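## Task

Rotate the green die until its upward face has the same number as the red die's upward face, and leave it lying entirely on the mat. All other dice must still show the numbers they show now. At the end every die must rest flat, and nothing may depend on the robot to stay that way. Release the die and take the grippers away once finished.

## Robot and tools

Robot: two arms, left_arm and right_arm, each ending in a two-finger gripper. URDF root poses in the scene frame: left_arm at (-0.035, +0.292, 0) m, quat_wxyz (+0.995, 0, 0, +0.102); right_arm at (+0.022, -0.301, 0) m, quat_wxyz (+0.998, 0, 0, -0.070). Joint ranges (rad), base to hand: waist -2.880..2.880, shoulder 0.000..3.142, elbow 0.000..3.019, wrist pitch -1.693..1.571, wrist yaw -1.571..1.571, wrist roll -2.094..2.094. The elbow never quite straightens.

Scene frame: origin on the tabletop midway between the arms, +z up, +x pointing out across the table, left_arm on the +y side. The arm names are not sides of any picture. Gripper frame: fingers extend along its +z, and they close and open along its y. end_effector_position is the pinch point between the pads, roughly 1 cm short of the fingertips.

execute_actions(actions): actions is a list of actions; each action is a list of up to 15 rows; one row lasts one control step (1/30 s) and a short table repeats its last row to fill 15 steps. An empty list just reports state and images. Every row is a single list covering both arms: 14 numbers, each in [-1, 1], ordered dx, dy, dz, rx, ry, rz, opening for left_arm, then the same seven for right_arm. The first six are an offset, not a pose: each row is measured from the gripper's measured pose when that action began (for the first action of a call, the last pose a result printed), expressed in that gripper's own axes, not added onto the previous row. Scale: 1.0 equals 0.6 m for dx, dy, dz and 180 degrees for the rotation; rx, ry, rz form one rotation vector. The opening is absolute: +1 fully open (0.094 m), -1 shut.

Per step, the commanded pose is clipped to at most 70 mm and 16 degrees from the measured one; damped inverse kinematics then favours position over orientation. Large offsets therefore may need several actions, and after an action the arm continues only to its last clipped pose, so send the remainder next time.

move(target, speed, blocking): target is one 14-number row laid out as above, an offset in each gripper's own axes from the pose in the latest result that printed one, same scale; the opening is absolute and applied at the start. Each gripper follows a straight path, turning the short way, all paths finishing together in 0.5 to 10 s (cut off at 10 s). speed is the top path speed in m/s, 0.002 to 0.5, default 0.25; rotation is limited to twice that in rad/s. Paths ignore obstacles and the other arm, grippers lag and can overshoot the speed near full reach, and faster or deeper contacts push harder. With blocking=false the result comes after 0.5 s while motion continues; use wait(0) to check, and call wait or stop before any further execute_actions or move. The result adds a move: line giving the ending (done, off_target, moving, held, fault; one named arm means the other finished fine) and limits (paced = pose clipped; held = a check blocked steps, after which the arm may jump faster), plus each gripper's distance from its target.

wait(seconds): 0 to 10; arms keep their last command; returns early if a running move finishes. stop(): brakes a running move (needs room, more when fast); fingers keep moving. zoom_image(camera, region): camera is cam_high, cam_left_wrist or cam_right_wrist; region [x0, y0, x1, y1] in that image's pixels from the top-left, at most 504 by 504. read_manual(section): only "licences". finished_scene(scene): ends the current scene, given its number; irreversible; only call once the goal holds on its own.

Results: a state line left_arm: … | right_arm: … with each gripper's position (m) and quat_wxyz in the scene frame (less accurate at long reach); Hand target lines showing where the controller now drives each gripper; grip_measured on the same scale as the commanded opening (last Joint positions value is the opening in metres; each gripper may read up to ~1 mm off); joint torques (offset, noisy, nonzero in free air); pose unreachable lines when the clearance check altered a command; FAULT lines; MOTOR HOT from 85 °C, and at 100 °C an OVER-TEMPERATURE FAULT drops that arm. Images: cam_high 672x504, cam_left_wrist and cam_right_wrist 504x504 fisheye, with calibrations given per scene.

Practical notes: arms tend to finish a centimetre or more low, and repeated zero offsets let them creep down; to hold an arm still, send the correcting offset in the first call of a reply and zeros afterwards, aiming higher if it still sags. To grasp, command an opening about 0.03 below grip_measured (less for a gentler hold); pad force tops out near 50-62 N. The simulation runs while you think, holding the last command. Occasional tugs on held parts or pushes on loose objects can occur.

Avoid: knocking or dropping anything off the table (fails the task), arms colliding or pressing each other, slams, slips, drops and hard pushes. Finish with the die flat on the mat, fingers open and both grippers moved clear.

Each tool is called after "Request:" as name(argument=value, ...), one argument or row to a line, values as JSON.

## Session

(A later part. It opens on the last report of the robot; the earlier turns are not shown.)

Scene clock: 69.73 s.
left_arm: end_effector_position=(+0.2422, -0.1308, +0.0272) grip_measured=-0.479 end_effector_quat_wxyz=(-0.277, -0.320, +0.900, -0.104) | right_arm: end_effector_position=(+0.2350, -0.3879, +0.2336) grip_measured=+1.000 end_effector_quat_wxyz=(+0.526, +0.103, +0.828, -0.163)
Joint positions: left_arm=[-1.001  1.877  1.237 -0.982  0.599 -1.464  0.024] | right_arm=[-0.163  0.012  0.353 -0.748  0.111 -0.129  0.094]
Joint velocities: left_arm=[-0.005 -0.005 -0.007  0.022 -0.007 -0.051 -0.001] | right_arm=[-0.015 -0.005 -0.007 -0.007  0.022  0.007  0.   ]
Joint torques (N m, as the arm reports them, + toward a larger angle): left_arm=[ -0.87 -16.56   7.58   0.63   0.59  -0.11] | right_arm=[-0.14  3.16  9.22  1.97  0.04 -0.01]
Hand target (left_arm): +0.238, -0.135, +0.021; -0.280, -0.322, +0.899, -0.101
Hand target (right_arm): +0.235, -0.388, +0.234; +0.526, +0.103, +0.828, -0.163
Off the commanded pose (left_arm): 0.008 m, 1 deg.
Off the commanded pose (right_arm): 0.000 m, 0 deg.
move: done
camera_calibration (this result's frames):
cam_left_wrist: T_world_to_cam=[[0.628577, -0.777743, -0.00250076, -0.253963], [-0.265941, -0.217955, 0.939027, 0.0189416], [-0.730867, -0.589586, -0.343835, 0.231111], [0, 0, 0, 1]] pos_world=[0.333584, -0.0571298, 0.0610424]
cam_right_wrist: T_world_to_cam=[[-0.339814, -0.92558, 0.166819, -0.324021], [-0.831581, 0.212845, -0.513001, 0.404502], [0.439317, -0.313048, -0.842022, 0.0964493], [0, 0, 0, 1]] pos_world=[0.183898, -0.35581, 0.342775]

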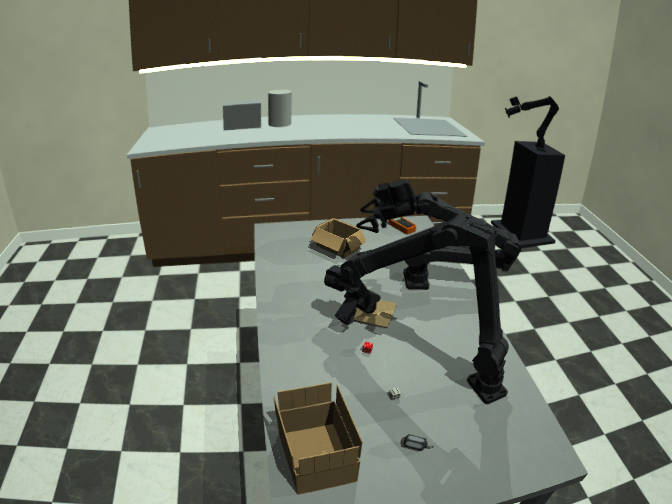

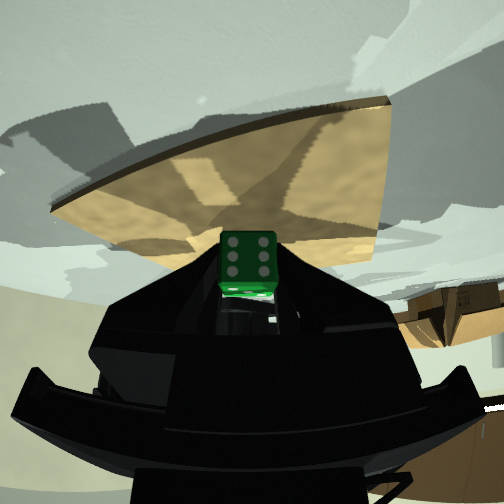

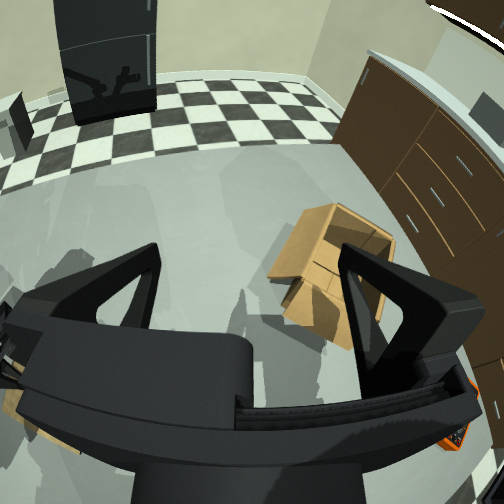

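Request:
move(
  target=[-0.012,0,0.018,0,0,0,-0.52,0,0,0,0,0,0,1],
  speed=0.02,
)

Request:
move(
  target=[0,0,0,0,0,0,0.4,0,0,0,0,0,0,1],
)

Request:
move(
  target=[0.08,0,-0.2,0,0,0,0.4,0,0,0,0,0,0,1],
  speed=0.15,
)

Scene clock: 76.67 s.
left_arm: end_effector_position=(+0.2423, -0.1310, +0.0230) grip_measured=-0.479 end_effector_quat_wxyz=(-0.277, -0.320, +0.900, -0.106) | right_arm: end_effector_position=(+0.2350, -0.3879, +0.2336) grip_measured=+1.000 end_effector_quat_wxyz=(+0.526, +0.103, +0.828, -0.163)
Joint positions: left_arm=[-1.001  1.882  1.231 -0.966  0.6   -1.465  0.024] | right_arm=[-0.163  0.012  0.353 -0.748  0.111 -0.129  0.094]
Joint velocities: left_arm=[-0.005 -0.005 -0.007 -0.007 -0.007  0.022 -0.   ] | right_arm=[ 0.005  0.005 -0.012  0.007 -0.007 -0.066  0.   ]
Joint torques (N m, as the arm reports them, + toward a larger angle): left_arm=[ -0.17 -16.43   7.32   0.65   0.47   0.04] | right_arm=[0.62 3.47 9.2  2.09 0.03 0.02]
Hand target (left_arm): +0.242, -0.131, +0.014; -0.277, -0.320, +0.900, -0.104
Hand target (right_arm): +0.235, -0.388, +0.234; +0.526, +0.103, +0.828, -0.163
Off the commanded pose (left_arm): 0.009 m, 0 deg.
Off the commanded pose (right_arm): 0.000 m, 0 deg.
move: done
camera_calibration (this result's frames):
cam_left_wrist: T_world_to_cam=[[0.629082, -0.777337, 0.00166102, -0.254363], [-0.268288, -0.215113, 0.939015, 0.0237805], [-0.729574, -0.591163, -0.343874, 0.22913], [0, 0, 0, 1]] pos_world=[0.333562, -0.0571574, 0.056884]
cam_right_wrist: T_world_to_cam=[[-0.339814, -0.92558, 0.166819, -0.324021], [-0.831581, 0.212845, -0.513001, 0.404502], [0.439317, -0.313048, -0.842022, 0.0964493], [0, 0, 0, 1]] pos_world=[0.183898, -0.35581, 0.342775]

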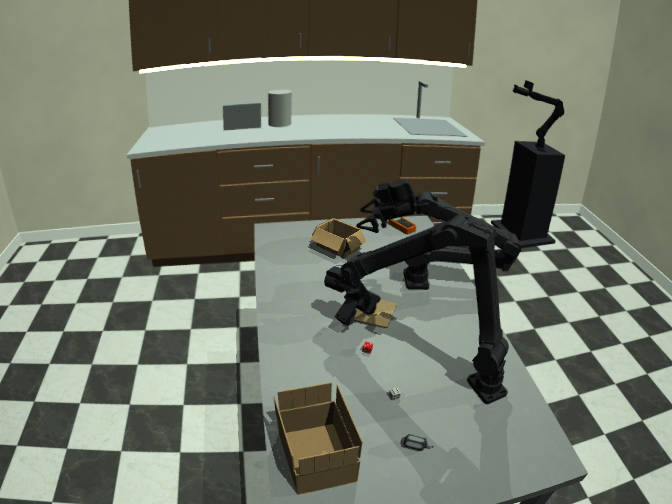

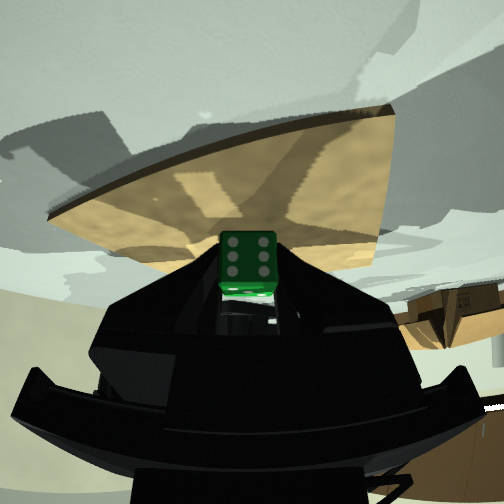

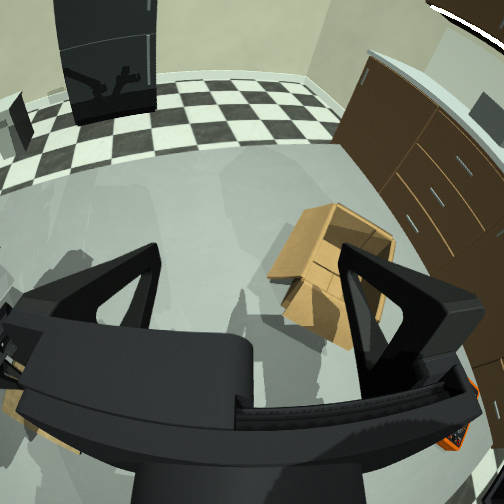

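Scene clock: 77.17 s.
left_arm: end_effector_position=(+0.2423, -0.1310, +0.0230) grip_measured=+0.398 end_effector_quat_wxyz=(-0.277, -0.320, +0.900, -0.106) | right_arm: end_effector_position=(+0.2350, -0.3879, +0.2336) grip_measured=+1.000 end_effector_quat_wxyz=(+0.526, +0.103, +0.828, -0.163)
Joint positions: left_arm=[-1.001  1.882  1.231 -0.966  0.6   -1.465  0.066] | right_arm=[-0.163  0.012  0.353 -0.748  0.111 -0.129  0.094]
Joint velocities: left_arm=[-0.015  0.005  0.002 -0.007  0.037 -0.037 -0.   ] | right_arm=[-0.005  0.005 -0.012 -0.002  0.081 -0.022  0.   ]
Joint torques (N m, as the arm reports them, + toward a larger angle): left_arm=[ -0.05 -17.76   7.62   0.16   0.46   0.04] | right_arm=[0.17 4.05 9.26 2.01 0.09 0.03]
Hand target (left_arm): +0.242, -0.131, +0.023; -0.277, -0.320, +0.900, -0.106
Hand target (right_arm): +0.235, -0.388, +0.234; +0.526, +0.103, +0.828, -0.163
Off the commanded pose (left_arm): 0.000 m, 0 deg.
Off the commanded pose (right_arm): 0.000 m, 0 deg.
move: done
camera_calibration (this result's frames):
cam_left_wrist: T_world_to_cam=[[0.629082, -0.777337, 0.00166102, -0.254363], [-0.268288, -0.215113, 0.939015, 0.0237805], [-0.729574, -0.591163, -0.343874, 0.22913], [0, 0, 0, 1]] pos_world=[0.333562, -0.0571574, 0.056884]
cam_right_wrist: T_world_to_cam=[[-0.339814, -0.92558, 0.166819, -0.324021], [-0.831581, 0.212845, -0.513001, 0.404502], [0.439317, -0.313048, -0.842022, 0.0964493], [0, 0, 0, 1]] pos_world=[0.183898, -0.35581, 0.342775]

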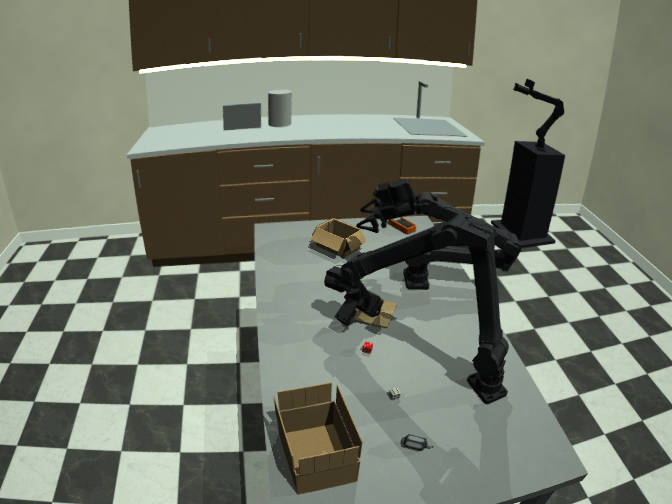

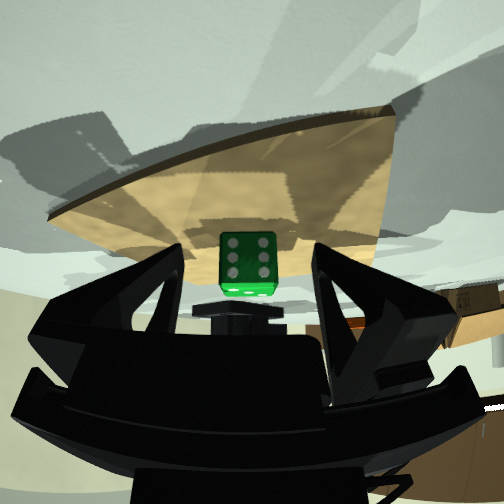

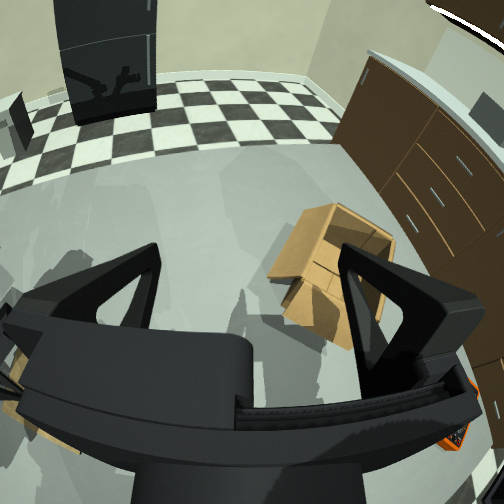

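Scene clock: 78.43 s.
left_arm: end_effector_position=(+0.2466, -0.1020, +0.1241) grip_measured=+0.398 end_effector_quat_wxyz=(-0.291, -0.330, +0.894, -0.079) | right_arm: end_effector_position=(+0.2350, -0.3879, +0.2336) grip_measured=+1.000 end_effector_quat_wxyz=(+0.526, +0.103, +0.828, -0.163)
Joint positions: left_arm=[-0.952  1.747  1.333 -1.298  0.599 -1.411  0.066] | right_arm=[-0.163  0.012  0.353 -0.748  0.111 -0.129  0.094]
Joint velocities: left_arm=[-0.005 -0.005 -0.002  0.002 -0.066 -0.051  0.   ] | right_arm=[-0.005 -0.015 -0.002 -0.017  0.066 -0.037  0.   ]
Joint torques (N m, as the arm reports them, + toward a larger angle): left_arm=[  1.01 -17.95  12.87  -0.45   0.31   0.19] | right_arm=[-0.46  2.94  9.27  1.84  0.03  0.03]
Hand target (left_arm): +0.262, -0.109, +0.149; -0.277, -0.320, +0.900, -0.106
Hand target (right_arm): +0.235, -0.388, +0.234; +0.526, +0.103, +0.828, -0.163
Off the commanded pose (left_arm): 0.032 m, 4 deg.
Off the commanded pose (right_arm): 0.000 m, 0 deg.
move: off_target (left_arm)
camera_calibration (this result's frames):
cam_left_wrist: T_world_to_cam=[[0.630898, -0.773425, -0.0615011, -0.226873], [-0.221927, -0.255849, 0.940898, -0.079544], [-0.743449, -0.579962, -0.333058, 0.287419], [0, 0, 0, 1]] pos_world=[0.339162, -0.0291281, 0.156617]
cam_right_wrist: T_world_to_cam=[[-0.339814, -0.92558, 0.166819, -0.324021], [-0.831581, 0.212845, -0.513001, 0.404502], [0.439317, -0.313048, -0.842022, 0.0964493], [0, 0, 0, 1]] pos_world=[0.183898, -0.35581, 0.342775]

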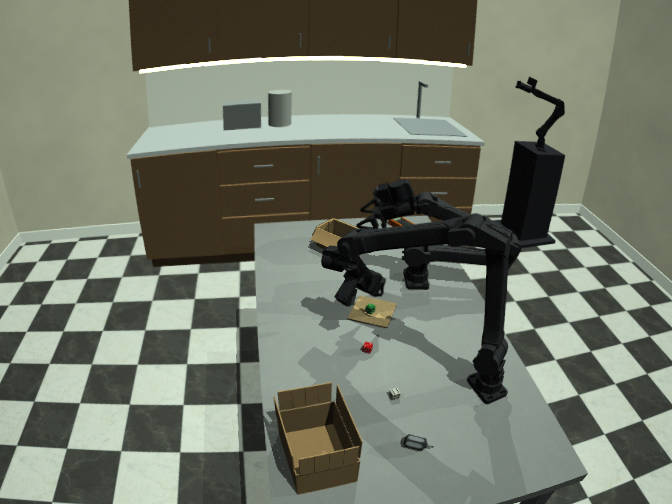

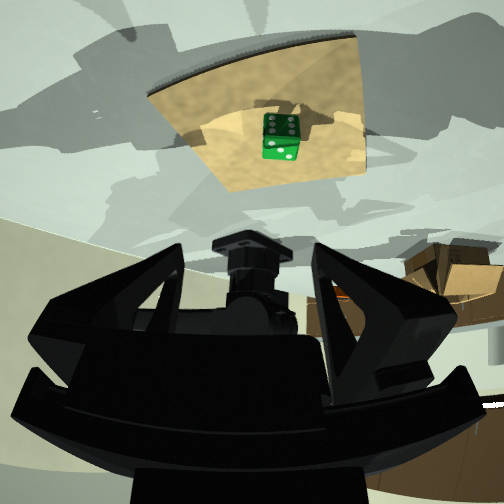

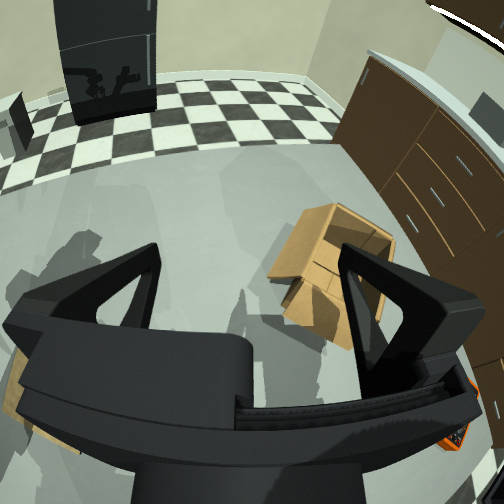

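Request:
finished_scene(
  scene=2,
)

The scene is finished: the task was done.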